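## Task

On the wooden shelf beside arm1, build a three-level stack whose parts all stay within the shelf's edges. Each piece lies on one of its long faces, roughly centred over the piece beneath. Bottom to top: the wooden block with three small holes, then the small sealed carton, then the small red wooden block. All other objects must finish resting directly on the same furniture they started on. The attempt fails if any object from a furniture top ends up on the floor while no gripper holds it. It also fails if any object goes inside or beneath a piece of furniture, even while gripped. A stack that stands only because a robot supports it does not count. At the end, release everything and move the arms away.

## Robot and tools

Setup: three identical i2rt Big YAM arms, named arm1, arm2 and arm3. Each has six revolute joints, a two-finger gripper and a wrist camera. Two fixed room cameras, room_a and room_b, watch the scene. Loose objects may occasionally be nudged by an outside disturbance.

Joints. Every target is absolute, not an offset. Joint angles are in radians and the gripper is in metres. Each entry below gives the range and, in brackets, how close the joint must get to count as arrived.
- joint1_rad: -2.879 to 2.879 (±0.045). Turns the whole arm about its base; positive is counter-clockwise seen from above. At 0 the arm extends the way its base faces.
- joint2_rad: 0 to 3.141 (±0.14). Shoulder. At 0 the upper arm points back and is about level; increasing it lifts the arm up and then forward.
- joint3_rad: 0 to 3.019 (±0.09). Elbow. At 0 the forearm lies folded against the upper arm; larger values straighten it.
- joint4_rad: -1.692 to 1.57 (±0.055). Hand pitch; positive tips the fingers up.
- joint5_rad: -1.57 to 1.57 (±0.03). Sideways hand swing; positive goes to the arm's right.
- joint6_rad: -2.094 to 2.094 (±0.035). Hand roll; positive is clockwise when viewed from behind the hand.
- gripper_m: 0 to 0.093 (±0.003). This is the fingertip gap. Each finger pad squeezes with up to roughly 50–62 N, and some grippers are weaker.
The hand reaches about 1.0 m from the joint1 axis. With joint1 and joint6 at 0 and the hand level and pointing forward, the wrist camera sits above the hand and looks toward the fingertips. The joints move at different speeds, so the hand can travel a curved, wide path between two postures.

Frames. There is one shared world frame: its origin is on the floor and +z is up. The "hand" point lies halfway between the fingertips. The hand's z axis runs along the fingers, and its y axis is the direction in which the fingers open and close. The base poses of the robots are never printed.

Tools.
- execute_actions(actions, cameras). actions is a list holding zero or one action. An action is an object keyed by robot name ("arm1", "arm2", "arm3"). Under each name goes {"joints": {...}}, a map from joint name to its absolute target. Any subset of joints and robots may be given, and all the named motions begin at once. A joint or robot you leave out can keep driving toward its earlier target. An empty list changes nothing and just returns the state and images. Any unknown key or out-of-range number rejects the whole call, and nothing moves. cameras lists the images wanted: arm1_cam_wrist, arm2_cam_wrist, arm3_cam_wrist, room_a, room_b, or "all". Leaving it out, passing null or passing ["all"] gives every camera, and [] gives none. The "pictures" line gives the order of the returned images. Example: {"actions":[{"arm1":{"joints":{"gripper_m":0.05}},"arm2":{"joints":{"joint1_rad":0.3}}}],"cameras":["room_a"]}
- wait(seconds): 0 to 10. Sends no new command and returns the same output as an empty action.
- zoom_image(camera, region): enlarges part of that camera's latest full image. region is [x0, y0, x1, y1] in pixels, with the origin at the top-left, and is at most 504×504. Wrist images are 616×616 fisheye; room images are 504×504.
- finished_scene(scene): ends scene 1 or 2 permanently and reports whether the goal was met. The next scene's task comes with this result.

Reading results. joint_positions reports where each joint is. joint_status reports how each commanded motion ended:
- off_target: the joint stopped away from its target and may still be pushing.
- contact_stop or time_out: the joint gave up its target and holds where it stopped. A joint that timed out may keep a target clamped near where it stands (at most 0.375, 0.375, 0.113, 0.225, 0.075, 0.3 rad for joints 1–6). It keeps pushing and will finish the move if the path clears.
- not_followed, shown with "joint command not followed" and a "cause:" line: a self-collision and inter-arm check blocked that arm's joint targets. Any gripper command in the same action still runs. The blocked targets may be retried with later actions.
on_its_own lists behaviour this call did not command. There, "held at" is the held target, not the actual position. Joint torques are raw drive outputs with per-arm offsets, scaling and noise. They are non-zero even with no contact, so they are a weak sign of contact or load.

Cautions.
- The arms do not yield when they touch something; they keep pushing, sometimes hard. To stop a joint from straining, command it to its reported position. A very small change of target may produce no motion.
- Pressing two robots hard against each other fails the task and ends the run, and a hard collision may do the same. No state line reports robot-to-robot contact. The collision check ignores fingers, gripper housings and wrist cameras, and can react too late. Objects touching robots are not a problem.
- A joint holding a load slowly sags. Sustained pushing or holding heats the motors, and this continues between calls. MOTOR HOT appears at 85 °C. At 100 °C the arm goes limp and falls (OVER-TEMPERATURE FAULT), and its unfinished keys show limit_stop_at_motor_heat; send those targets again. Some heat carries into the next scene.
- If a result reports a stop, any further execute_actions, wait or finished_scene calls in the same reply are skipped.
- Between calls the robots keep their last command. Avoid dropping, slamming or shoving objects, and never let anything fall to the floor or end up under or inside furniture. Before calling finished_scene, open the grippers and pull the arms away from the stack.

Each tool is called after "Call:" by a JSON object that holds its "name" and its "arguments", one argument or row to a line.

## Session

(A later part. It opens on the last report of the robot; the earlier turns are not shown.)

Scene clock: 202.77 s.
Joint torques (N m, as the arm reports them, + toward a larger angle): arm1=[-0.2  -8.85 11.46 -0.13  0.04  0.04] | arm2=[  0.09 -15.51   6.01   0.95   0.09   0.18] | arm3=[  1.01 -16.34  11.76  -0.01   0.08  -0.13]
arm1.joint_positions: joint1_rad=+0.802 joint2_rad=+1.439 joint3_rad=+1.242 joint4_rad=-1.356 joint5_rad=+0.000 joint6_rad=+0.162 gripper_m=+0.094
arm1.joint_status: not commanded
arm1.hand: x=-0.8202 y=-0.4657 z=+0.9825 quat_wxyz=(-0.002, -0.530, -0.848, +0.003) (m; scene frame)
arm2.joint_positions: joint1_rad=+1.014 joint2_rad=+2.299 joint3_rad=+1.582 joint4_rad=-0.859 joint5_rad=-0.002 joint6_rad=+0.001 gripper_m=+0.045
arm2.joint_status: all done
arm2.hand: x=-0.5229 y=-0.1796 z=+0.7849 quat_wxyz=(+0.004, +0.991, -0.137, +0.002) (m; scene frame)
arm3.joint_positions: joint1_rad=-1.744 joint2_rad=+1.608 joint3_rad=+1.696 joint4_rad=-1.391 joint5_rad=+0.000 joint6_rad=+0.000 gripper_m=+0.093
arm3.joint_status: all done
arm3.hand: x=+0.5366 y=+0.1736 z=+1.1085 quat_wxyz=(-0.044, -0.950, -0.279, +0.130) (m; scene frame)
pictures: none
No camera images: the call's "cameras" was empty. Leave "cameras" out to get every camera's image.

Call:
{"name": "execute_actions", "arguments": {
  "actions": [
    {"arm2":{"joints":{"joint2_rad":2.30,"gripper_m":0.093}},"arm3":{"joints":{"joint1_rad":-1.1}}}
  ],
  "cameras": []
}}

Call:
{"name": "execute_actions", "arguments": {
  "actions": [
    {"arm2":{"joints":{"joint2_rad":2.04,"joint4_rad":-1.08}},"arm3":{"joints":{"joint1_rad":-0.3,"joint2_rad":1.3}}}
  ],
  "cameras": ["arm2_cam_wrist","room_b"]
}}

Scene clock: 210.70 s.
Joint torques (N m, as the arm reports them, + toward a larger angle): arm1=[-0.23 -8.87 11.46 -0.14  0.04  0.04] | arm2=[  0.02 -18.61   6.04   0.76   0.08   0.16] | arm3=[ -0.68 -16.33  11.77  -0.02   0.19  -0.12]
arm1.joint_positions: joint1_rad=+0.802 joint2_rad=+1.439 joint3_rad=+1.242 joint4_rad=-1.356 joint5_rad=+0.000 joint6_rad=+0.162 gripper_m=+0.094
arm1.joint_status: not commanded
arm1.hand: x=-0.8202 y=-0.4657 z=+0.9825 quat_wxyz=(-0.002, -0.530, -0.848, +0.003) (m; scene frame)
arm2.joint_positions: joint1_rad=+1.014 joint2_rad=+2.300 joint3_rad=+1.582 joint4_rad=-0.859 joint5_rad=-0.002 joint6_rad=+0.002 gripper_m=+0.093
arm2.joint_status: all done
arm2.hand: x=-0.5228 y=-0.1796 z=+0.7845 quat_wxyz=(+0.004, +0.991, -0.137, +0.002) (m; scene frame)
arm3.joint_positions: joint1_rad=-1.090 joint2_rad=+1.608 joint3_rad=+1.696 joint4_rad=-1.391 joint5_rad=-0.002 joint6_rad=-0.001 gripper_m=+0.093
arm3.joint_status: all done
arm3.hand: x=+0.8134 y=-0.0458 z=+1.1116 quat_wxyz=(-0.083, -0.809, -0.571, +0.113) (m; scene frame)
pictures: none
No camera images: the call's "cameras" was empty. Leave "cameras" out to get every camera's image.

Scene clock: 212.10 s.
Joint torques (N m, as the arm reports them, + toward a larger angle): arm1=[-0.26 -8.9  11.46 -0.13  0.04  0.04] | arm2=[  0.09 -16.63   7.1   -0.31   0.07   0.19] | arm3=[  0.15 -10.45  11.54   0.41   0.2   -0.11]
arm1.joint_positions: joint1_rad=+0.802 joint2_rad=+1.439 joint3_rad=+1.242 joint4_rad=-1.356 joint5_rad=+0.000 joint6_rad=+0.162 gripper_m=+0.094
arm1.joint_status: not commanded
arm1.hand: x=-0.8202 y=-0.4657 z=+0.9825 quat_wxyz=(-0.002, -0.530, -0.848, +0.003) (m; scene frame)
arm2.joint_positions: joint1_rad=+1.014 joint2_rad=+2.032 joint3_rad=+1.582 joint4_rad=-1.065 joint5_rad=-0.002 joint6_rad=+0.002 gripper_m=+0.093
arm2.joint_status: all done
arm2.hand: x=-0.5203 y=-0.1794 z=+0.9414 quat_wxyz=(+0.000, +0.990, -0.137, -0.029) (m; scene frame)
arm3.joint_positions: joint1_rad=-0.302 joint2_rad=+1.298 joint3_rad=+1.696 joint4_rad=-1.392 joint5_rad=-0.002 joint6_rad=-0.001 gripper_m=+0.093
arm3.joint_status: all done
arm3.hand: x=+1.2010 y=+0.0479 z=+1.2625 quat_wxyz=(-0.244, -0.509, -0.810, +0.157) (m; scene frame)
pictures: arm2_cam_wrist, room_b
Images, in order (width x height): arm2_cam_wrist 616x616, room_b 504x504.

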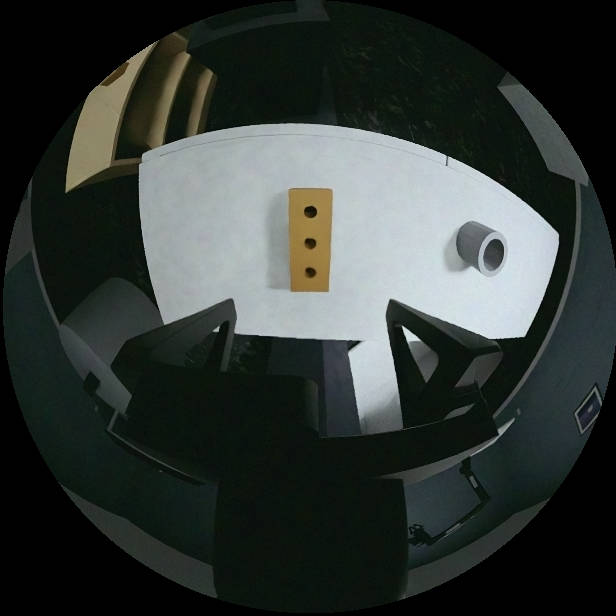

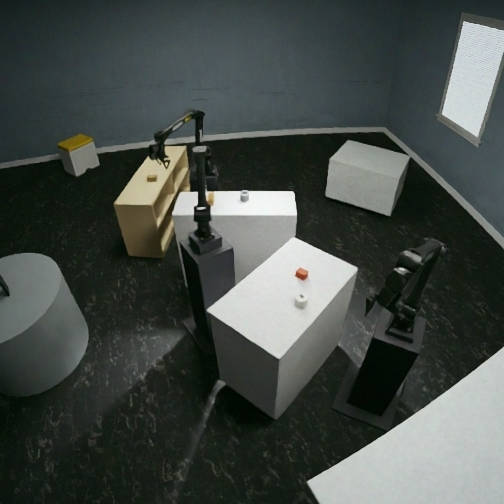

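Call:
{"name": "execute_actions", "arguments": {
  "actions": [
    {"arm1":{"joints":{"joint1_rad":1.665,"joint2_rad":1.858,"joint3_rad":1.44,"joint4_rad":-1.115,"joint6_rad":0.2}},"arm2":{"joints":{"joint1_rad":-0.992,"joint2_rad":2.135,"joint3_rad":1.69,"joint4_rad":-1.095,"joint6_rad":0.30}}}
  ],
  "cameras": ["arm1_cam_wrist","arm2_cam_wrist"]
}}

Scene clock: 235.07 s.
Joint torques (N m, as the arm reports them, + toward a larger angle): arm1=[ -0.33 -15.69  11.19   0.7    0.11   0.03] | arm2=[ -0.31 -18.87   8.36  -0.28   0.03   0.19] | arm3=[  0.16 -10.51  11.56   0.42   0.2   -0.11]
arm1.joint_positions: joint1_rad=+1.671 joint2_rad=+1.863 joint3_rad=+1.426 joint4_rad=-1.122 joint5_rad=-0.002 joint6_rad=+0.193 gripper_m=+0.094
arm1.joint_status: all done
arm1.hand: x=-0.5194 y=-0.1704 z=+0.8535 quat_wxyz=(+0.000, -0.140, -0.990, -0.005) (m; scene frame)
arm2.joint_positions: joint1_rad=-0.994 joint2_rad=+2.141 joint3_rad=+1.663 joint4_rad=-1.082 joint5_rad=+0.000 joint6_rad=+0.293 gripper_m=+0.093
arm2.joint_status: all done
arm2.hand: x=+0.4744 y=+0.1294 z=+0.9008 quat_wxyz=(-0.003, +0.280, -0.960, -0.001) (m; scene frame)
arm3.joint_positions: joint1_rad=-0.302 joint2_rad=+1.298 joint3_rad=+1.696 joint4_rad=-1.392 joint5_rad=-0.002 joint6_rad=-0.001 gripper_m=+0.093
arm3.joint_status: not commanded
arm3.hand: x=+1.2010 y=+0.0479 z=+1.2625 quat_wxyz=(-0.244, -0.509, -0.810, +0.157) (m; scene frame)
pictures: arm1_cam_wrist, arm2_cam_wrist
Images, in order (width x height): arm1_cam_wrist 616x616, arm2_cam_wrist 616x616.

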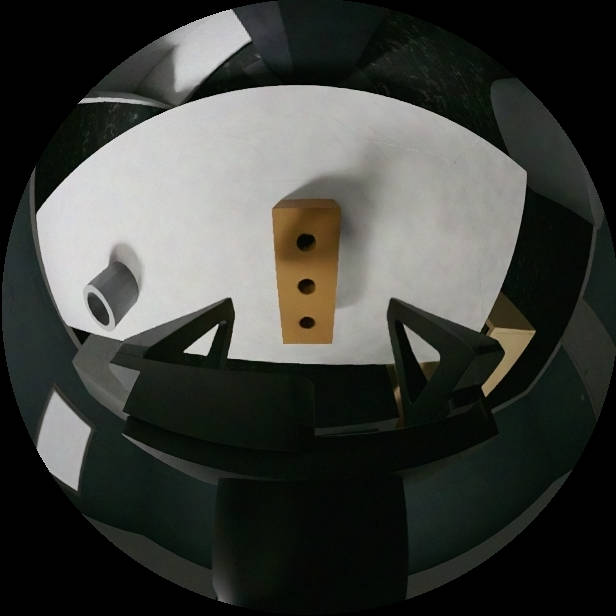

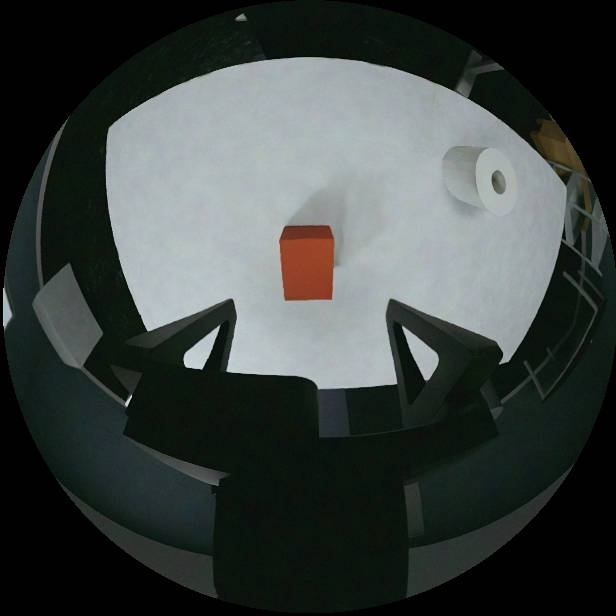

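Call:
{"name": "execute_actions", "arguments": {
  "actions": [
    {"arm1":{"joints":{"joint2_rad":1.925,"joint3_rad":1.322,"joint4_rad":-0.955}},"arm2":{"joints":{"joint2_rad":2.245,"joint3_rad":1.595,"joint4_rad":-0.885}}}
  ],
  "cameras": ["arm1_cam_wrist","arm2_cam_wrist"]
}}

Scene clock: 255.50 s.
Joint torques (N m, as the arm reports them, + toward a larger angle): arm1=[ -0.29 -14.89   9.56   1.     0.11   0.03] | arm2=[ -0.12 -20.12   6.     0.92   0.07   0.17] | arm3=[  0.17 -10.52  11.54   0.41   0.2   -0.11]
arm1.joint_positions: joint1_rad=+1.671 joint2_rad=+1.919 joint3_rad=+1.317 joint4_rad=-0.969 joint5_rad=-0.002 joint6_rad=+0.193 gripper_m=+0.094
arm1.joint_status: all done
arm1.hand: x=-0.5354 y=-0.1685 z=+0.7885 quat_wxyz=(+0.006, -0.140, -0.990, -0.004) (m; scene frame)
arm2.joint_positions: joint1_rad=-0.994 joint2_rad=+2.264 joint3_rad=+1.592 joint4_rad=-0.902 joint5_rad=+0.000 joint6_rad=+0.293 gripper_m=+0.093
arm2.joint_status: all done
arm2.hand: x=+0.4672 y=+0.1207 z=+0.8049 quat_wxyz=(+0.003, +0.280, -0.960, +0.003) (m; scene frame)
arm3.joint_positions: joint1_rad=-0.302 joint2_rad=+1.298 joint3_rad=+1.696 joint4_rad=-1.392 joint5_rad=-0.002 joint6_rad=-0.001 gripper_m=+0.093
arm3.joint_status: not commanded
arm3.hand: x=+1.2010 y=+0.0479 z=+1.2625 quat_wxyz=(-0.244, -0.509, -0.810, +0.157) (m; scene frame)
pictures: arm1_cam_wrist, arm2_cam_wrist
Images, in order (width x height): arm1_cam_wrist 616x616, arm2_cam_wrist 616x616.

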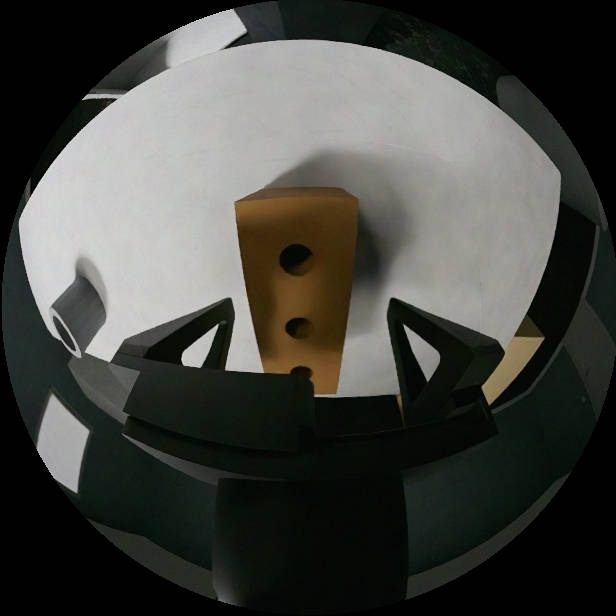

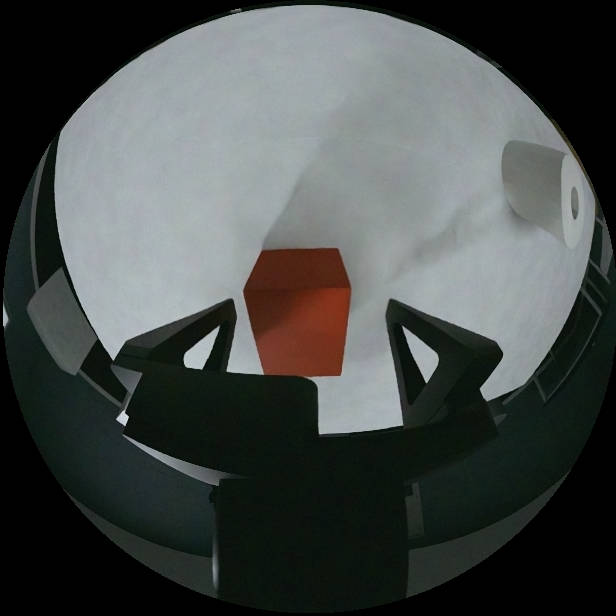

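Call:
{"name": "execute_actions", "arguments": {
  "actions": []
}}

Scene clock: 292.60 s.
Joint torques (N m, as the arm reports them, + toward a larger angle): arm1=[ -0.27 -14.9    9.59   0.97   0.11   0.03] | arm2=[ -0.32 -19.61   5.84   1.01   0.05   0.18] | arm3=[  0.18 -10.49  11.55   0.41   0.2   -0.11]
arm1.joint_positions: joint1_rad=+1.671 joint2_rad=+1.919 joint3_rad=+1.317 joint4_rad=-0.969 joint5_rad=-0.002 joint6_rad=+0.193 gripper_m=+0.094
arm1.joint_status: all done
arm1.hand: x=-0.5354 y=-0.1685 z=+0.7885 quat_wxyz=(+0.006, -0.140, -0.990, -0.004) (m; scene frame)
arm2.joint_positions: joint1_rad=-0.994 joint2_rad=+2.264 joint3_rad=+1.592 joint4_rad=-0.902 joint5_rad=+0.000 joint6_rad=+0.293 gripper_m=+0.093
arm2.joint_status: all done
arm2.hand: x=+0.4672 y=+0.1207 z=+0.8049 quat_wxyz=(+0.003, +0.280, -0.960, +0.003) (m; scene frame)
arm3.joint_positions: joint1_rad=-0.302 joint2_rad=+1.298 joint3_rad=+1.696 joint4_rad=-1.392 joint5_rad=-0.002 joint6_rad=-0.001 gripper_m=+0.093
arm3.joint_status: not commanded
arm3.hand: x=+1.2010 y=+0.0479 z=+1.2625 quat_wxyz=(-0.244, -0.509, -0.810, +0.157) (m; scene frame)
pictures: arm1_cam_wrist, arm2_cam_wrist, arm3_cam_wrist, room_a, room_b
Images, in order (width x height): arm1_cam_wrist 616x616, arm2_cam_wrist 616x616, arm3_cam_wrist 616x616, room_a 504x504, room_b 504x504.

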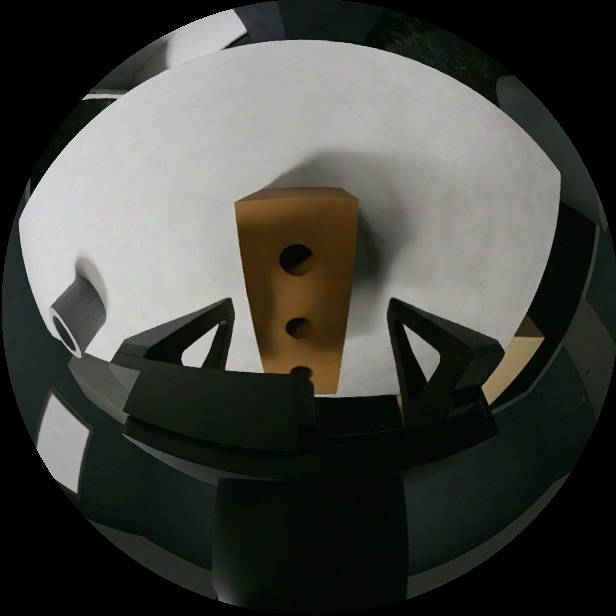

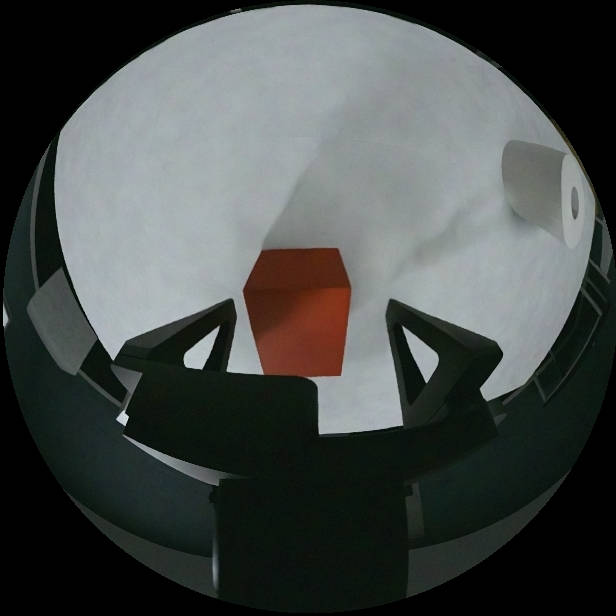

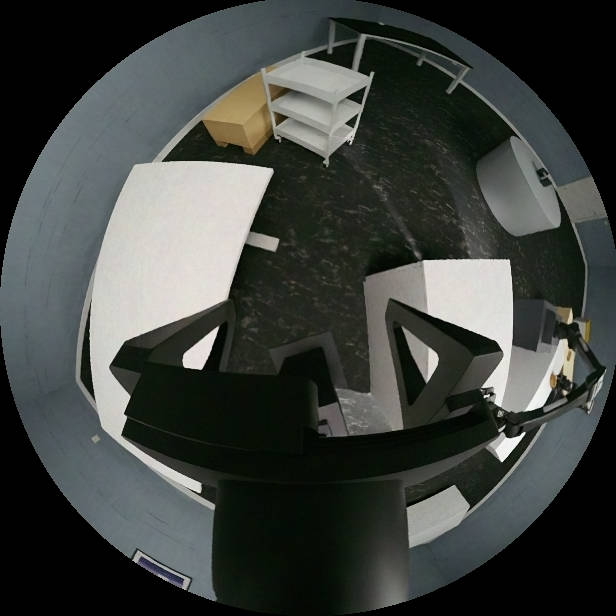

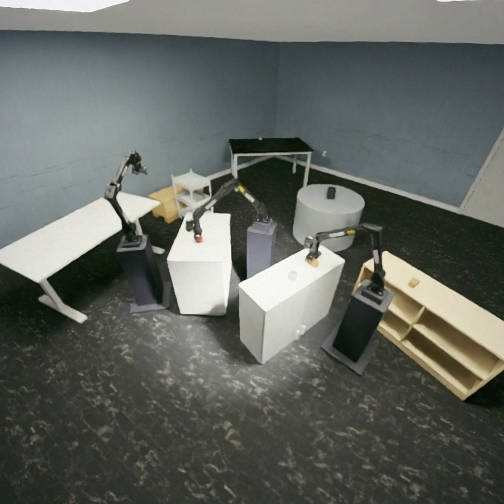

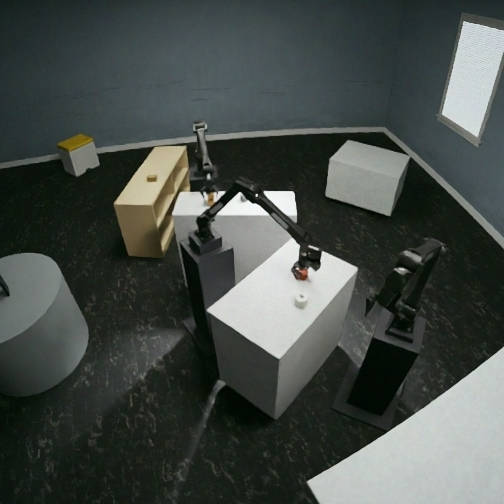

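Call:
{"name": "execute_actions", "arguments": {
  "actions": [
    {"arm1":{"joints":{"gripper_m":0.025}},"arm2":{"joints":{"gripper_m":0.025}}}
  ],
  "cameras": []
}}

Call:
{"name": "execute_actions", "arguments": {
  "actions": [
    {"arm1":{"joints":{"joint2_rad":1.72,"joint4_rad":-1.15}},"arm2":{"joints":{"joint2_rad":2.06,"joint4_rad":-1.09}}}
  ],
  "cameras": ["arm1_cam_wrist","arm2_cam_wrist"]
}}

Scene clock: 302.90 s.
Joint torques (N m, as the arm reports them, + toward a larger angle): arm1=[ -0.23 -14.89   9.58   0.96   0.1    0.02] | arm2=[ -0.62 -19.57   5.92   0.93   0.06   0.16] | arm3=[  0.18 -10.5   11.54   0.41   0.2   -0.11]
arm1.joint_positions: joint1_rad=+1.671 joint2_rad=+1.919 joint3_rad=+1.317 joint4_rad=-0.968 joint5_rad=-0.002 joint6_rad=+0.193 gripper_m=+0.044
arm1.joint_status: gripper_m off_target (ended at +0.044, target +0.025)
arm1.hand: x=-0.5353 y=-0.1685 z=+0.7885 quat_wxyz=(+0.006, -0.140, -0.990, -0.004) (m; scene frame)
arm2.joint_positions: joint1_rad=-0.994 joint2_rad=+2.264 joint3_rad=+1.592 joint4_rad=-0.901 joint5_rad=-0.001 joint6_rad=+0.293 gripper_m=+0.045
arm2.joint_status: gripper_m off_target (ended at +0.045, target +0.025)
arm2.hand: x=+0.4671 y=+0.1208 z=+0.8049 quat_wxyz=(+0.003, +0.280, -0.960, +0.002) (m; scene frame)
arm3.joint_positions: joint1_rad=-0.302 joint2_rad=+1.298 joint3_rad=+1.696 joint4_rad=-1.392 joint5_rad=-0.002 joint6_rad=-0.001 gripper_m=+0.093
arm3.joint_status: not commanded
arm3.hand: x=+1.2010 y=+0.0479 z=+1.2625 quat_wxyz=(-0.244, -0.509, -0.810, +0.157) (m; scene frame)
pictures: none
No camera images: the call's "cameras" was empty. Leave "cameras" out to get every camera's image.

Scene clock: 304.10 s.
Joint torques (N m, as the arm reports them, + toward a larger angle): arm1=[ -0.25 -12.51  11.37  -0.03   0.1    0.03] | arm2=[ -0.03 -16.65   7.06  -0.32   0.07   0.15] | arm3=[  0.16 -10.51  11.54   0.42   0.2   -0.11]
arm1.joint_positions: joint1_rad=+1.671 joint2_rad=+1.709 joint3_rad=+1.309 joint4_rad=-1.138 joint5_rad=-0.002 joint6_rad=+0.193 gripper_m=+0.044
arm1.joint_status: all done
arm1.hand: x=-0.5628 y=-0.1668 z=+0.8896 quat_wxyz=(-0.011, -0.140, -0.990, -0.005) (m; scene frame)
arm2.joint_positions: joint1_rad=-0.994 joint2_rad=+2.052 joint3_rad=+1.590 joint4_rad=-1.075 joint5_rad=-0.001 joint6_rad=+0.293 gripper_m=+0.045
arm2.joint_status: all done
arm2.hand: x=+0.4629 y=+0.1163 z=+0.9290 quat_wxyz=(-0.012, +0.280, -0.960, -0.008) (m; scene frame)
arm3.joint_positions: joint1_rad=-0.302 joint2_rad=+1.298 joint3_rad=+1.696 joint4_rad=-1.392 joint5_rad=-0.002 joint6_rad=-0.001 gripper_m=+0.093
arm3.joint_status: not commanded
arm3.hand: x=+1.2010 y=+0.0479 z=+1.2625 quat_wxyz=(-0.244, -0.509, -0.810, +0.157) (m; scene frame)
pictures: arm1_cam_wrist, arm2_cam_wrist
Images, in order (width x height): arm1_cam_wrist 616x616, arm2_cam_wrist 616x616.

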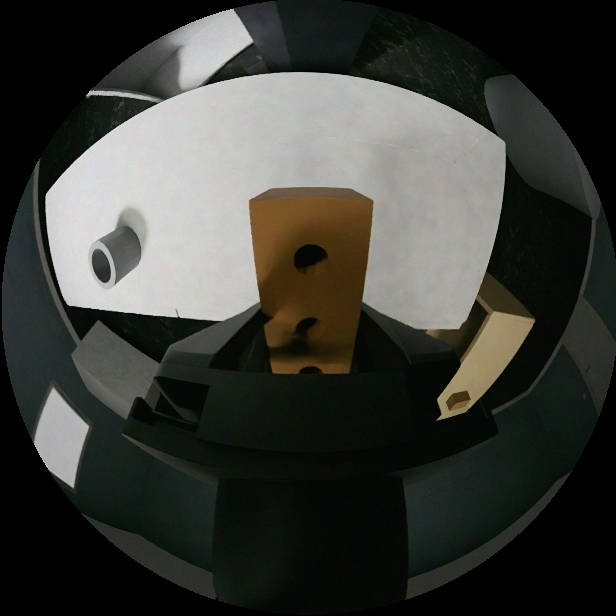

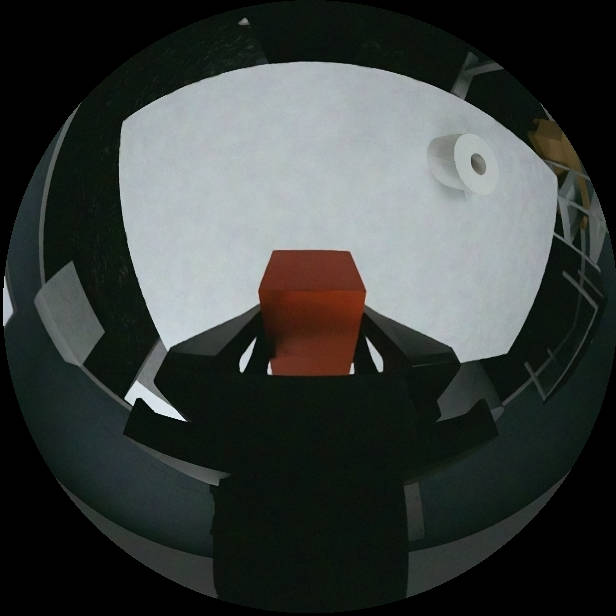

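Call:
{"name": "execute_actions", "arguments": {
  "actions": [
    {"arm1":{"joints":{"joint1_rad":-0.75,"joint2_rad":1.95,"joint3_rad":1.55,"joint4_rad":-1.16,"joint6_rad":0}},"arm2":{"joints":{"joint1_rad":1.014,"joint6_rad":0}}}
  ],
  "cameras": ["arm1_cam_wrist","arm2_cam_wrist","room_a"]
}}

Scene clock: 325.60 s.
Joint torques (N m, as the arm reports them, + toward a larger angle): arm1=[  0.41 -17.54  11.95   0.13  -0.07  -0.09] | arm2=[ -0.86 -17.33   6.82  -0.34   0.03   0.01] | arm3=[  0.18 -10.49  11.54   0.42   0.2   -0.11]
arm1.joint_positions: joint1_rad=-0.758 joint2_rad=+1.962 joint3_rad=+1.528 joint4_rad=-1.154 joint5_rad=+0.002 joint6_rad=+0.008 gripper_m=+0.045
arm1.joint_status: all done
arm1.hand: x=-1.5263 y=-0.4558 z=+0.8436 quat_wxyz=(+0.009, -0.953, -0.303, -0.004) (m; scene frame)
arm2.joint_positions: joint1_rad=+1.017 joint2_rad=+2.058 joint3_rad=+1.590 joint4_rad=-1.075 joint5_rad=+0.000 joint6_rad=+0.007 gripper_m=+0.045
arm2.joint_status: all done
arm2.hand: x=-0.5188 y=-0.1814 z=+0.9292 quat_wxyz=(+0.001, +0.990, -0.138, -0.015) (m; scene frame)
arm3.joint_positions: joint1_rad=-0.302 joint2_rad=+1.298 joint3_rad=+1.696 joint4_rad=-1.392 joint5_rad=-0.002 joint6_rad=-0.001 gripper_m=+0.093
arm3.joint_status: not commanded
arm3.hand: x=+1.2010 y=+0.0479 z=+1.2625 quat_wxyz=(-0.244, -0.509, -0.810, +0.157) (m; scene frame)
pictures: arm1_cam_wrist, arm2_cam_wrist, room_a
Images, in order (width x height): arm1_cam_wrist 616x616, arm2_cam_wrist 616x616, room_a 504x504.

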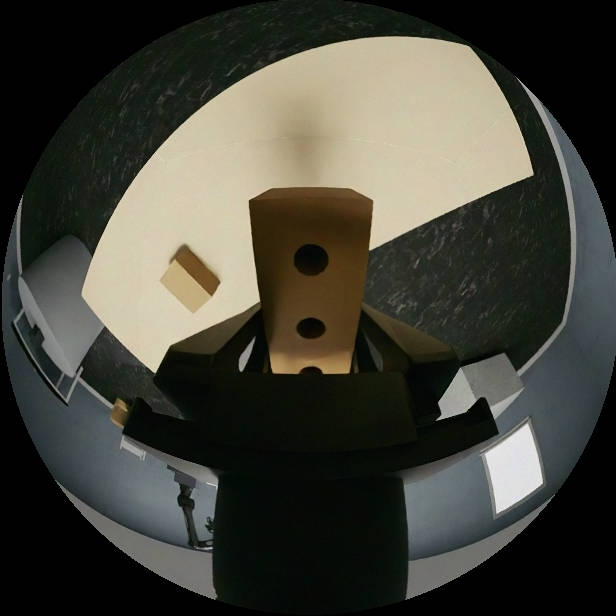

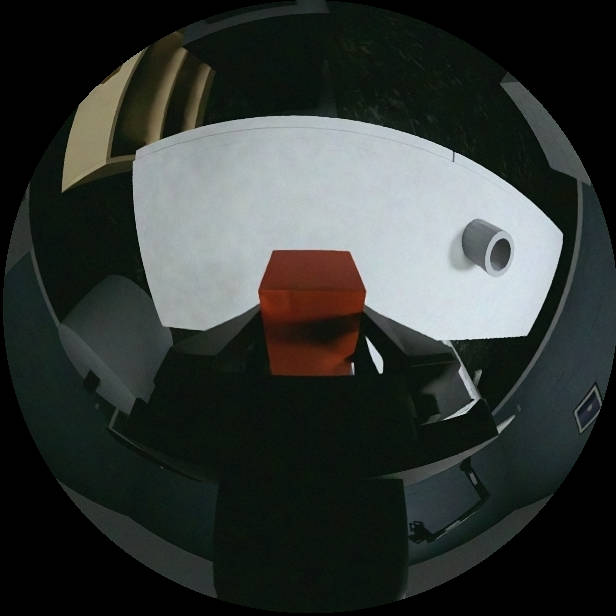

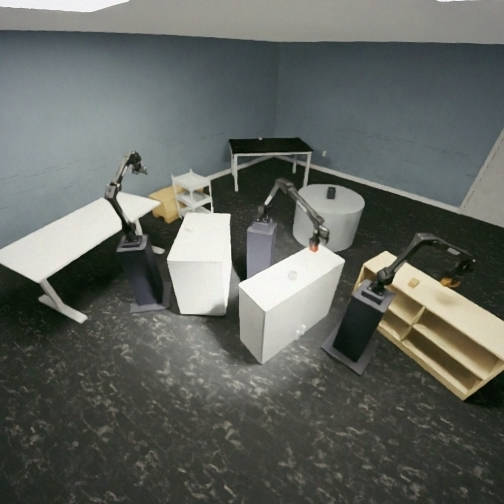

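Call:
{"name": "execute_actions", "arguments": {
  "actions": [
    {"arm1":{"joints":{"joint2_rad":2.30,"joint3_rad":1.68,"joint4_rad":-0.915}},"arm2":{"joints":{"joint2_rad":2.255,"joint4_rad":-0.89}}}
  ],
  "cameras": ["arm1_cam_wrist"]
}}

Scene clock: 336.23 s.
Joint torques (N m, as the arm reports them, + toward a larger angle): arm1=[  0.36 -20.96  11.03   0.9   -0.07  -0.08] | arm2=[ -0.42 -19.71   6.16   0.91   0.02   0.  ] | arm3=[  0.18 -10.51  11.54   0.41   0.2   -0.11]
arm1.joint_positions: joint1_rad=-0.758 joint2_rad=+2.316 joint3_rad=+1.654 joint4_rad=-0.927 joint5_rad=+0.002 joint6_rad=+0.008 gripper_m=+0.045
arm1.joint_status: all done
arm1.hand: x=-1.5721 y=-0.4862 z=+0.6781 quat_wxyz=(+0.009, -0.953, -0.303, -0.004) (m; scene frame)
arm2.joint_positions: joint1_rad=+1.017 joint2_rad=+2.287 joint3_rad=+1.587 joint4_rad=-0.905 joint5_rad=+0.000 joint6_rad=+0.007 gripper_m=+0.045
arm2.joint_status: all done
arm2.hand: x=-0.5174 y=-0.1826 z=+0.7934 quat_wxyz=(+0.005, +0.990, -0.138, +0.016) (m; scene frame)
arm3.joint_positions: joint1_rad=-0.302 joint2_rad=+1.298 joint3_rad=+1.696 joint4_rad=-1.392 joint5_rad=-0.002 joint6_rad=-0.001 gripper_m=+0.093
arm3.joint_status: not commanded
arm3.hand: x=+1.2010 y=+0.0479 z=+1.2625 quat_wxyz=(-0.244, -0.509, -0.810, +0.157) (m; scene frame)
pictures: arm1_cam_wrist
Images, in order (width x height): arm1_cam_wrist 616x616.

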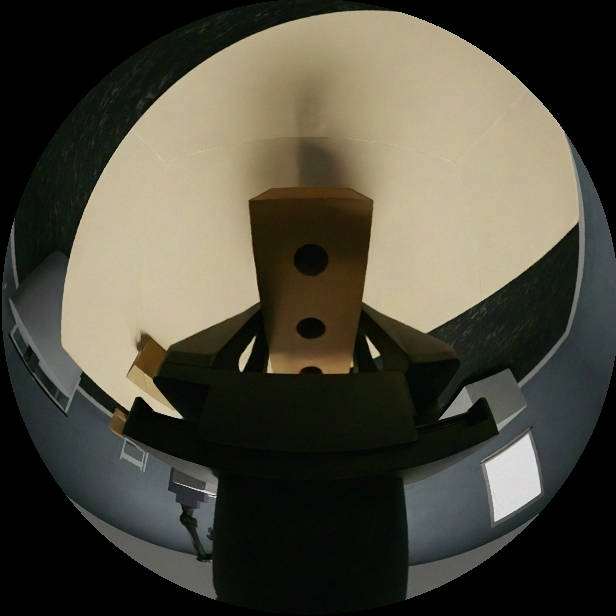

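Call:
{"name": "execute_actions", "arguments": {
  "actions": [
    {"arm1":{"joints":{"joint2_rad":2.37,"joint4_rad":-0.855}},"arm2":{"joints":{"joint2_rad":2.32,"joint4_rad":-0.85}}}
  ],
  "cameras": []
}}

Scene clock: 341.33 s.
Joint torques (N m, as the arm reports them, + toward a larger angle): arm1=[  0.35 -19.07  10.86   1.    -0.07  -0.08] | arm2=[ -0.46 -17.06   6.18   0.92  -0.01   0.01] | arm3=[  0.17 -10.5   11.55   0.42   0.2   -0.11]
arm1.joint_positions: joint1_rad=-0.758 joint2_rad=+2.361 joint3_rad=+1.654 joint4_rad=-0.869 joint5_rad=+0.002 joint6_rad=+0.008 gripper_m=+0.045
arm1.joint_status: all done
arm1.hand: x=-1.5742 y=-0.4872 z=+0.6503 quat_wxyz=(+0.008, -0.953, -0.303, +0.002) (m; scene frame)
arm2.joint_positions: joint1_rad=+1.017 joint2_rad=+2.299 joint3_rad=+1.587 joint4_rad=-0.866 joint5_rad=+0.000 joint6_rad=+0.007 gripper_m=+0.045
arm2.joint_status: all done
arm2.hand: x=-0.5239 y=-0.1807 z=+0.7865 quat_wxyz=(+0.003, +0.990, -0.138, +0.003) (m; scene frame)
arm3.joint_positions: joint1_rad=-0.302 joint2_rad=+1.298 joint3_rad=+1.696 joint4_rad=-1.392 joint5_rad=-0.002 joint6_rad=-0.001 gripper_m=+0.093
arm3.joint_status: not commanded
arm3.hand: x=+1.2010 y=+0.0479 z=+1.2625 quat_wxyz=(-0.244, -0.509, -0.810, +0.157) (m; scene frame)
pictures: none
No camera images: the call's "cameras" was empty. Leave "cameras" out to get every camera's image.

Call:
{"name": "execute_actions", "arguments": {
  "actions": [
    {"arm1":{"joints":{"joint2_rad":2.395}},"arm2":{"joints":{"joint2_rad":2.30,"gripper_m":0.093}}}
  ],
  "cameras": []
}}

Scene clock: 345.53 s.
Joint torques (N m, as the arm reports them, + toward a larger angle): arm1=[  0.33 -18.41  10.69   0.97  -0.07  -0.09] | arm2=[ -0.69 -18.15   6.21   1.08   0.02  -0.01] | arm3=[  0.18 -10.5   11.54   0.41   0.2   -0.11]
arm1.joint_positions: joint1_rad=-0.758 joint2_rad=+2.378 joint3_rad=+1.654 joint4_rad=-0.869 joint5_rad=+0.002 joint6_rad=+0.008 gripper_m=+0.045
arm1.joint_status: all done
arm1.hand: x=-1.5705 y=-0.4844 z=+0.6401 quat_wxyz=(+0.010, -0.953, -0.303, -0.006) (m; scene frame)
arm2.joint_positions: joint1_rad=+1.017 joint2_rad=+2.299 joint3_rad=+1.587 joint4_rad=-0.865 joint5_rad=+0.000 joint6_rad=+0.007 gripper_m=+0.093
arm2.joint_status: all done
arm2.hand: x=-0.5241 y=-0.1807 z=+0.7862 quat_wxyz=(+0.003, +0.990, -0.138, +0.002) (m; scene frame)
arm3.joint_positions: joint1_rad=-0.302 joint2_rad=+1.298 joint3_rad=+1.696 joint4_rad=-1.392 joint5_rad=-0.002 joint6_rad=-0.001 gripper_m=+0.093
arm3.joint_status: not commanded
arm3.hand: x=+1.2010 y=+0.0479 z=+1.2625 quat_wxyz=(-0.244, -0.509, -0.810, +0.157) (m; scene frame)
pictures: none
No camera images: the call's "cameras" was empty. Leave "cameras" out to get every camera's image.

Call:
{"name": "execute_actions", "arguments": {
  "actions": [
    {"arm1":{"joints":{"joint2_rad":2.415,"joint4_rad":-0.84}},"arm2":{"joints":{"joint2_rad":2.10,"joint4_rad":-0.98}}}
  ],
  "cameras": ["arm1_cam_wrist","arm2_cam_wrist"]
}}

Scene clock: 350.23 s.
Joint torques (N m, as the arm reports them, + toward a larger angle): arm1=[  0.41 -17.28  10.65   1.05  -0.05  -0.08] | arm2=[ -0.57 -17.41   7.13  -0.2   -0.01   0.02] | arm3=[  0.19 -10.52  11.54   0.41   0.2   -0.11]
arm1.joint_positions: joint1_rad=-0.758 joint2_rad=+2.382 joint3_rad=+1.654 joint4_rad=-0.855 joint5_rad=+0.002 joint6_rad=+0.008 gripper_m=+0.045
arm1.joint_status: all done
arm1.hand: x=-1.5722 y=-0.4857 z=+0.6375 quat_wxyz=(+0.009, -0.953, -0.304, -0.002) (m; scene frame)
arm2.joint_positions: joint1_rad=+1.017 joint2_rad=+2.087 joint3_rad=+1.587 joint4_rad=-0.965 joint5_rad=+0.000 joint6_rad=+0.007 gripper_m=+0.093
arm2.joint_status: all done
arm2.hand: x=-0.5400 y=-0.1756 z=+0.9127 quat_wxyz=(-0.004, +0.989, -0.138, -0.053) (m; scene frame)
arm3.joint_positions: joint1_rad=-0.302 joint2_rad=+1.298 joint3_rad=+1.696 joint4_rad=-1.392 joint5_rad=-0.002 joint6_rad=-0.001 gripper_m=+0.093
arm3.joint_status: not commanded
arm3.hand: x=+1.2010 y=+0.0479 z=+1.2625 quat_wxyz=(-0.244, -0.509, -0.810, +0.157) (m; scene frame)
pictures: arm1_cam_wrist, arm2_cam_wrist
Images, in order (width x height): arm1_cam_wrist 616x616, arm2_cam_wrist 616x616.

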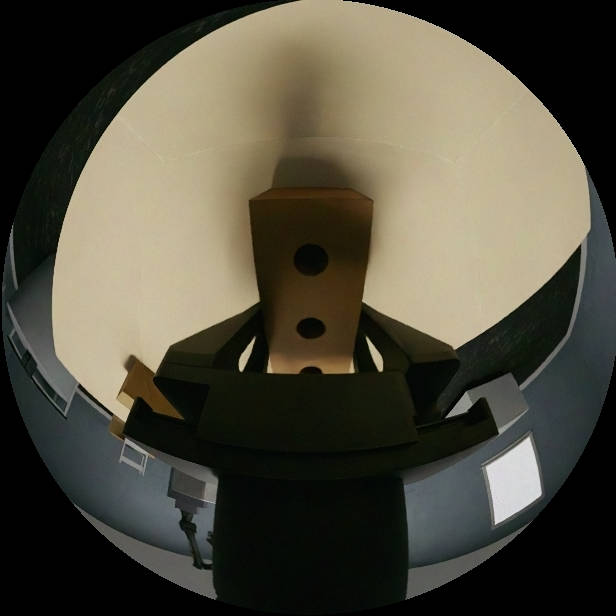

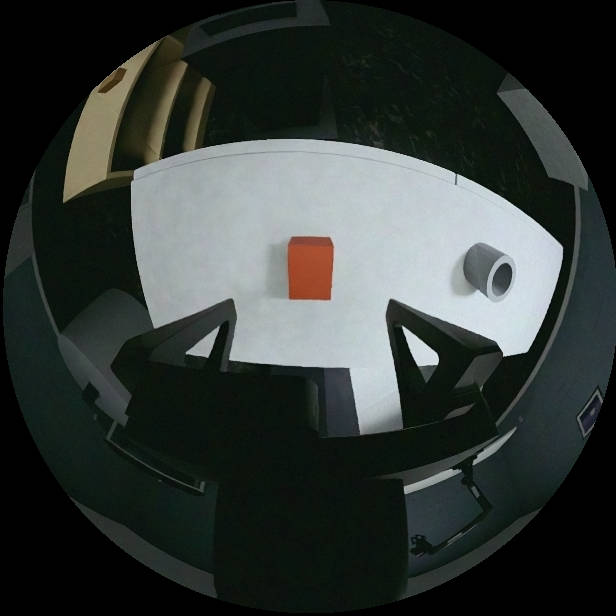

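Call:
{"name": "execute_actions", "arguments": {
  "actions": [
    {"arm1":{"joints":{"joint2_rad":2.385,"gripper_m":0.093}},"arm2":{"joints":{"joint2_rad":1.2,"joint4_rad":-1.6}}}
  ],
  "cameras": []
}}

Call:
{"name": "execute_actions", "arguments": {
  "actions": [
    {"arm1":{"joints":{"joint2_rad":2.22,"joint4_rad":-0.95}},"arm2":{"joints":{"joint1_rad":0}}}
  ],
  "cameras": ["arm1_cam_wrist"]
}}

Scene clock: 358.00 s.
Joint torques (N m, as the arm reports them, + toward a larger angle): arm1=[  0.36 -19.64  10.64   1.    -0.05  -0.08] | arm2=[-0.38 -8.02  7.93  0.53  0.   -0.01] | arm3=[  0.18 -10.49  11.54   0.42   0.2   -0.11]
arm1.joint_positions: joint1_rad=-0.758 joint2_rad=+2.382 joint3_rad=+1.654 joint4_rad=-0.854 joint5_rad=+0.002 joint6_rad=+0.008 gripper_m=+0.093
arm1.joint_status: all done
arm1.hand: x=-1.5723 y=-0.4861 z=+0.6375 quat_wxyz=(+0.008, -0.953, -0.304, -0.001) (m; scene frame)
arm2.joint_positions: joint1_rad=+1.017 joint2_rad=+1.205 joint3_rad=+1.587 joint4_rad=-1.588 joint5_rad=+0.000 joint6_rad=+0.007 gripper_m=+0.093
arm2.joint_status: all done
arm2.hand: x=-0.3105 y=-0.2367 z=+1.3349 quat_wxyz=(-0.021, +0.974, -0.137, -0.181) (m; scene frame)
arm3.joint_positions: joint1_rad=-0.302 joint2_rad=+1.298 joint3_rad=+1.696 joint4_rad=-1.392 joint5_rad=-0.002 joint6_rad=-0.001 gripper_m=+0.093
arm3.joint_status: not commanded
arm3.hand: x=+1.2010 y=+0.0479 z=+1.2625 quat_wxyz=(-0.244, -0.509, -0.810, +0.157) (m; scene frame)
pictures: none
No camera images: the call's "cameras" was empty. Leave "cameras" out to get every camera's image.

Scene clock: 359.50 s.
Joint torques (N m, as the arm reports them, + toward a larger angle): arm1=[  0.36 -17.18  11.28   0.1   -0.06  -0.08] | arm2=[-0.07 -7.94  7.86  0.52  0.    0.02] | arm3=[  0.18 -10.49  11.53   0.42   0.2   -0.11]
arm1.joint_positions: joint1_rad=-0.758 joint2_rad=+2.192 joint3_rad=+1.663 joint4_rad=-0.937 joint5_rad=+0.002 joint6_rad=+0.008 gripper_m=+0.093
arm1.joint_status: all done
arm1.hand: x=-1.5934 y=-0.5032 z=+0.7576 quat_wxyz=(-0.010, -0.951, -0.304, +0.054) (m; scene frame)
arm2.joint_positions: joint1_rad=+0.000 joint2_rad=+1.205 joint3_rad=+1.587 joint4_rad=-1.588 joint5_rad=+0.000 joint6_rad=+0.007 gripper_m=+0.093
arm2.joint_status: all done
arm2.hand: x=-0.0421 y=+0.0345 z=+1.3329 quat_wxyz=(-0.106, +0.784, -0.594, -0.145) (m; scene frame)
arm3.joint_positions: joint1_rad=-0.302 joint2_rad=+1.298 joint3_rad=+1.696 joint4_rad=-1.392 joint5_rad=-0.002 joint6_rad=-0.001 gripper_m=+0.093
arm3.joint_status: not commanded
arm3.hand: x=+1.2010 y=+0.0479 z=+1.2625 quat_wxyz=(-0.244, -0.509, -0.810, +0.157) (m; scene frame)
pictures: arm1_cam_wrist
Images, in order (width x height): arm1_cam_wrist 616x616.

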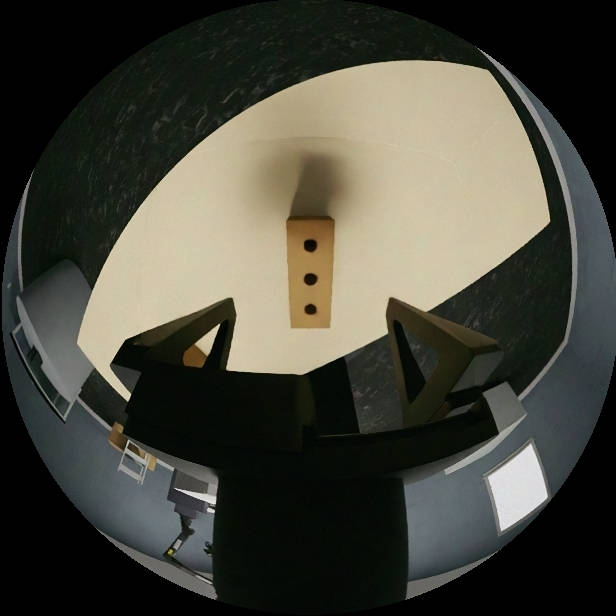

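Call:
{"name": "execute_actions", "arguments": {
  "actions": [
    {"arm1":{"joints":{"joint1_rad":-0.353,"joint2_rad":1.99,"joint3_rad":1.262,"joint4_rad":-0.83,"joint6_rad":-0.26}}}
  ],
  "cameras": ["arm1_cam_wrist"]
}}

Scene clock: 367.60 s.
Joint torques (N m, as the arm reports them, + toward a larger angle): arm1=[  0.16 -14.28   8.98   0.94   0.06  -0.09] | arm2=[-0.43 -7.95  7.83  0.45  0.02  0.  ] | arm3=[  0.16 -10.51  11.54   0.41   0.2   -0.11]
arm1.joint_positions: joint1_rad=-0.359 joint2_rad=+1.975 joint3_rad=+1.257 joint4_rad=-0.841 joint5_rad=-0.001 joint6_rad=-0.252 gripper_m=+0.093
arm1.joint_status: all done
arm1.hand: x=-1.3358 y=-0.5688 z=+0.7473 quat_wxyz=(+0.004, -0.803, -0.596, +0.007) (m; scene frame)
arm2.joint_positions: joint1_rad=+0.000 joint2_rad=+1.205 joint3_rad=+1.587 joint4_rad=-1.588 joint5_rad=+0.000 joint6_rad=+0.007 gripper_m=+0.093
arm2.joint_status: not commanded
arm2.hand: x=-0.0421 y=+0.0345 z=+1.3329 quat_wxyz=(-0.106, +0.784, -0.594, -0.145) (m; scene frame)
arm3.joint_positions: joint1_rad=-0.302 joint2_rad=+1.298 joint3_rad=+1.696 joint4_rad=-1.392 joint5_rad=-0.002 joint6_rad=-0.001 gripper_m=+0.093
arm3.joint_status: not commanded
arm3.hand: x=+1.2010 y=+0.0479 z=+1.2625 quat_wxyz=(-0.244, -0.509, -0.810, +0.157) (m; scene frame)
pictures: arm1_cam_wrist
Images, in order (width x height): arm1_cam_wrist 616x616.

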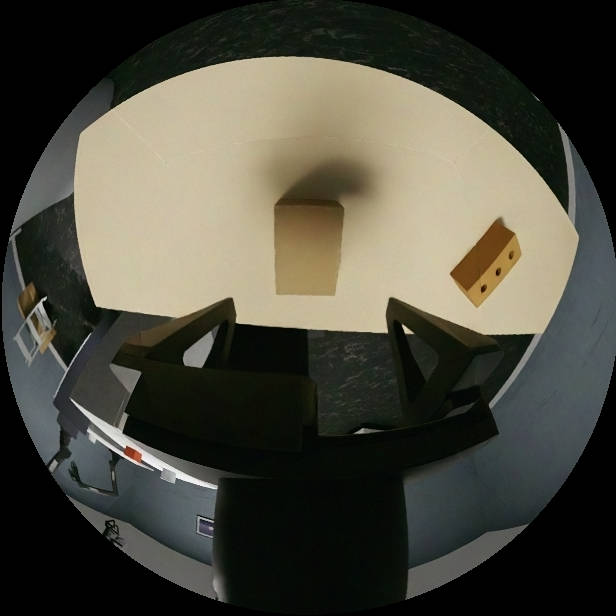

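Call:
{"name": "execute_actions", "arguments": {
  "actions": [
    {"arm1":{"joints":{"joint2_rad":2.17,"joint4_rad":-0.63}}}
  ],
  "cameras": ["arm1_cam_wrist"]
}}

Scene clock: 373.53 s.
Joint torques (N m, as the arm reports them, + toward a larger angle): arm1=[  0.21 -16.76   7.74   1.03   0.06  -0.08] | arm2=[-0.22 -8.12  7.97  0.46  0.01 -0.01] | arm3=[  0.18 -10.47  11.54   0.42   0.2   -0.11]
arm1.joint_positions: joint1_rad=-0.359 joint2_rad=+2.176 joint3_rad=+1.253 joint4_rad=-0.644 joint5_rad=-0.001 joint6_rad=-0.252 gripper_m=+0.093
arm1.joint_status: all done
arm1.hand: x=-1.3374 y=-0.5688 z=+0.6454 quat_wxyz=(+0.005, -0.803, -0.596, +0.003) (m; scene frame)
arm2.joint_positions: joint1_rad=+0.000 joint2_rad=+1.205 joint3_rad=+1.587 joint4_rad=-1.588 joint5_rad=+0.000 joint6_rad=+0.007 gripper_m=+0.093
arm2.joint_status: not commanded
arm2.hand: x=-0.0421 y=+0.0345 z=+1.3329 quat_wxyz=(-0.106, +0.784, -0.594, -0.145) (m; scene frame)
arm3.joint_positions: joint1_rad=-0.302 joint2_rad=+1.298 joint3_rad=+1.696 joint4_rad=-1.392 joint5_rad=-0.002 joint6_rad=-0.001 gripper_m=+0.093
arm3.joint_status: not commanded
arm3.hand: x=+1.2010 y=+0.0479 z=+1.2625 quat_wxyz=(-0.244, -0.509, -0.810, +0.157) (m; scene frame)
pictures: arm1_cam_wrist
Images, in order (width x height): arm1_cam_wrist 616x616.

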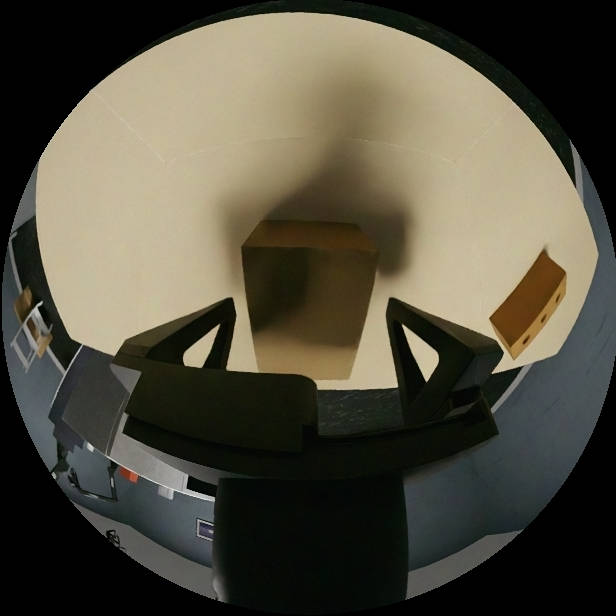

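Call:
{"name": "execute_actions", "arguments": {
  "actions": [
    {"arm1":{"joints":{"joint2_rad":2.21}}}
  ],
  "cameras": []
}}

Call:
{"name": "execute_actions", "arguments": {
  "actions": [
    {"arm1":{"joints":{"gripper_m":0.04}}}
  ],
  "cameras": ["arm1_cam_wrist"]
}}

Scene clock: 383.73 s.
Joint torques (N m, as the arm reports them, + toward a larger angle): arm1=[  0.19 -14.09   7.68   1.     0.06  -0.09] | arm2=[ 0.09 -7.99  7.88  0.42 -0.01  0.03] | arm3=[  0.17 -10.48  11.54   0.41   0.2   -0.11]
arm1.joint_positions: joint1_rad=-0.359 joint2_rad=+2.182 joint3_rad=+1.253 joint4_rad=-0.644 joint5_rad=-0.001 joint6_rad=-0.252 gripper_m=+0.093
arm1.joint_status: all done
arm1.hand: x=-1.3366 y=-0.5673 z=+0.6424 quat_wxyz=(+0.006, -0.803, -0.596, +0.000) (m; scene frame)
arm2.joint_positions: joint1_rad=+0.000 joint2_rad=+1.205 joint3_rad=+1.587 joint4_rad=-1.588 joint5_rad=+0.000 joint6_rad=+0.007 gripper_m=+0.093
arm2.joint_status: not commanded
arm2.hand: x=-0.0421 y=+0.0345 z=+1.3329 quat_wxyz=(-0.106, +0.784, -0.594, -0.145) (m; scene frame)
arm3.joint_positions: joint1_rad=-0.302 joint2_rad=+1.298 joint3_rad=+1.696 joint4_rad=-1.392 joint5_rad=-0.002 joint6_rad=-0.001 gripper_m=+0.093
arm3.joint_status: not commanded
arm3.hand: x=+1.2010 y=+0.0479 z=+1.2625 quat_wxyz=(-0.244, -0.509, -0.810, +0.157) (m; scene frame)
pictures: none
No camera images: the call's "cameras" was empty. Leave "cameras" out to get every camera's image.

Scene clock: 384.33 s.
Joint torques (N m, as the arm reports them, + toward a larger angle): arm1=[  0.22 -14.12   7.69   1.     0.04  -0.08] | arm2=[-0.41 -7.76  7.83  0.47 -0.02  0.  ] | arm3=[  0.18 -10.51  11.54   0.41   0.2   -0.11]
arm1.joint_positions: joint1_rad=-0.359 joint2_rad=+2.182 joint3_rad=+1.253 joint4_rad=-0.644 joint5_rad=-0.001 joint6_rad=-0.253 gripper_m=+0.059
arm1.joint_status: gripper_m off_target (ended at +0.059, target +0.040)
arm1.hand: x=-1.3366 y=-0.5673 z=+0.6422 quat_wxyz=(+0.006, -0.803, -0.596, +0.000) (m; scene frame)
arm2.joint_positions: joint1_rad=+0.000 joint2_rad=+1.205 joint3_rad=+1.587 joint4_rad=-1.588 joint5_rad=+0.000 joint6_rad=+0.007 gripper_m=+0.093
arm2.joint_status: not commanded
arm2.hand: x=-0.0421 y=+0.0345 z=+1.3329 quat_wxyz=(-0.106, +0.784, -0.594, -0.145) (m; scene frame)
arm3.joint_positions: joint1_rad=-0.302 joint2_rad=+1.298 joint3_rad=+1.696 joint4_rad=-1.392 joint5_rad=-0.002 joint6_rad=-0.001 gripper_m=+0.093
arm3.joint_status: not commanded
arm3.hand: x=+1.2010 y=+0.0479 z=+1.2625 quat_wxyz=(-0.244, -0.509, -0.810, +0.157) (m; scene frame)
pictures: arm1_cam_wrist
Images, in order (width x height): arm1_cam_wrist 616x616.

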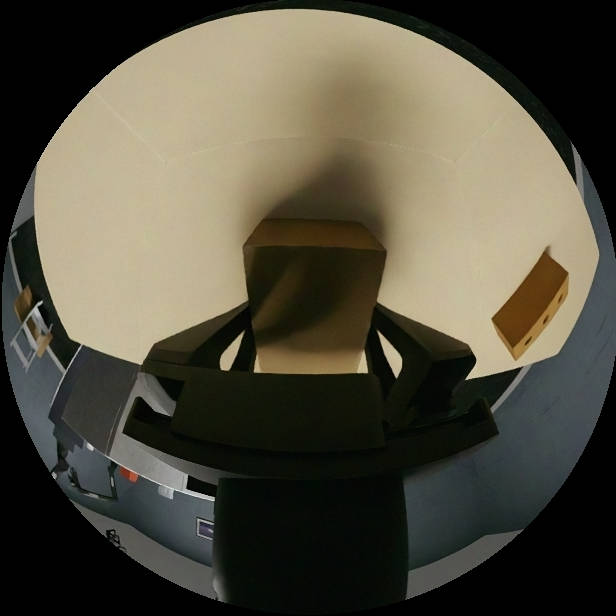

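Call:
{"name": "execute_actions", "arguments": {
  "actions": [
    {"arm1":{"joints":{"joint2_rad":2.08,"joint3_rad":1.47,"joint4_rad":-0.94}}}
  ],
  "cameras": []
}}

Call:
{"name": "execute_actions", "arguments": {
  "actions": [
    {"arm1":{"joints":{"joint1_rad":-0.752,"joint2_rad":2.205,"joint3_rad":1.71,"joint4_rad":-1.045,"joint6_rad":0.016}}}
  ],
  "cameras": ["arm1_cam_wrist"]
}}

Scene clock: 399.83 s.
Joint torques (N m, as the arm reports them, + toward a larger angle): arm1=[  0.18 -15.84  10.49  -0.05   0.04  -0.08] | arm2=[-0.35 -7.81  7.76  0.48  0.    0.  ] | arm3=[  0.2  -10.49  11.54   0.42   0.2   -0.11]
arm1.joint_positions: joint1_rad=-0.359 joint2_rad=+2.060 joint3_rad=+1.456 joint4_rad=-0.927 joint5_rad=-0.001 joint6_rad=-0.253 gripper_m=+0.059
arm1.joint_status: all done
arm1.hand: x=-1.3669 y=-0.6201 z=+0.7623 quat_wxyz=(-0.001, -0.803, -0.596, +0.019) (m; scene frame)
arm2.joint_positions: joint1_rad=+0.000 joint2_rad=+1.205 joint3_rad=+1.587 joint4_rad=-1.588 joint5_rad=+0.000 joint6_rad=+0.007 gripper_m=+0.093
arm2.joint_status: not commanded
arm2.hand: x=-0.0421 y=+0.0345 z=+1.3329 quat_wxyz=(-0.106, +0.784, -0.594, -0.145) (m; scene frame)
arm3.joint_positions: joint1_rad=-0.302 joint2_rad=+1.298 joint3_rad=+1.696 joint4_rad=-1.392 joint5_rad=-0.002 joint6_rad=-0.001 gripper_m=+0.093
arm3.joint_status: not commanded
arm3.hand: x=+1.2010 y=+0.0479 z=+1.2625 quat_wxyz=(-0.244, -0.509, -0.810, +0.157) (m; scene frame)
pictures: none
No camera images: the call's "cameras" was empty. Leave "cameras" out to get every camera's image.

Scene clock: 401.53 s.
Joint torques (N m, as the arm reports them, + toward a larger angle): arm1=[ -1.02 -19.74  12.26  -0.12   0.01   0.04] | arm2=[-0.22 -8.18  7.85  0.51  0.01  0.03] | arm3=[  0.18 -10.48  11.54   0.41   0.2   -0.11]
arm1.joint_positions: joint1_rad=-0.742 joint2_rad=+2.210 joint3_rad=+1.680 joint4_rad=-1.032 joint5_rad=+0.001 joint6_rad=+0.008 gripper_m=+0.059
arm1.joint_status: all done
arm1.hand: x=-1.5720 y=-0.5002 z=+0.7505 quat_wxyz=(+0.004, -0.950, -0.311, +0.008) (m; scene frame)
arm2.joint_positions: joint1_rad=+0.000 joint2_rad=+1.205 joint3_rad=+1.587 joint4_rad=-1.588 joint5_rad=+0.000 joint6_rad=+0.007 gripper_m=+0.093
arm2.joint_status: not commanded
arm2.hand: x=-0.0421 y=+0.0345 z=+1.3329 quat_wxyz=(-0.106, +0.784, -0.594, -0.145) (m; scene frame)
arm3.joint_positions: joint1_rad=-0.302 joint2_rad=+1.298 joint3_rad=+1.696 joint4_rad=-1.392 joint5_rad=-0.002 joint6_rad=-0.001 gripper_m=+0.093
arm3.joint_status: not commanded
arm3.hand: x=+1.2010 y=+0.0479 z=+1.2625 quat_wxyz=(-0.244, -0.509, -0.810, +0.157) (m; scene frame)
pictures: arm1_cam_wrist
Images, in order (width x height): arm1_cam_wrist 616x616.

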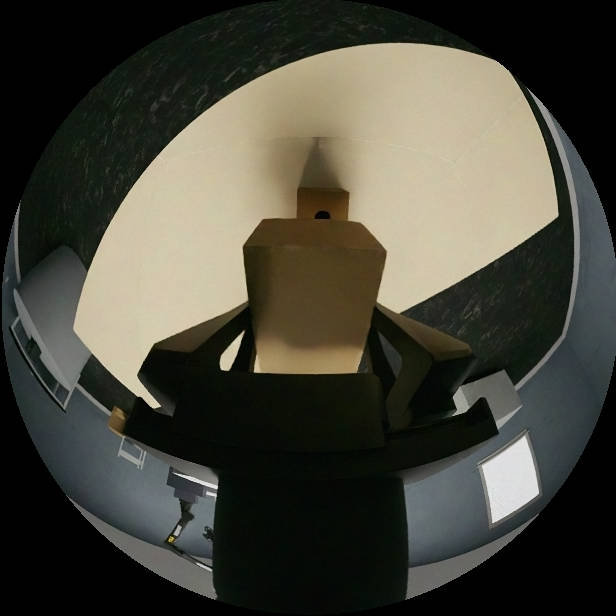

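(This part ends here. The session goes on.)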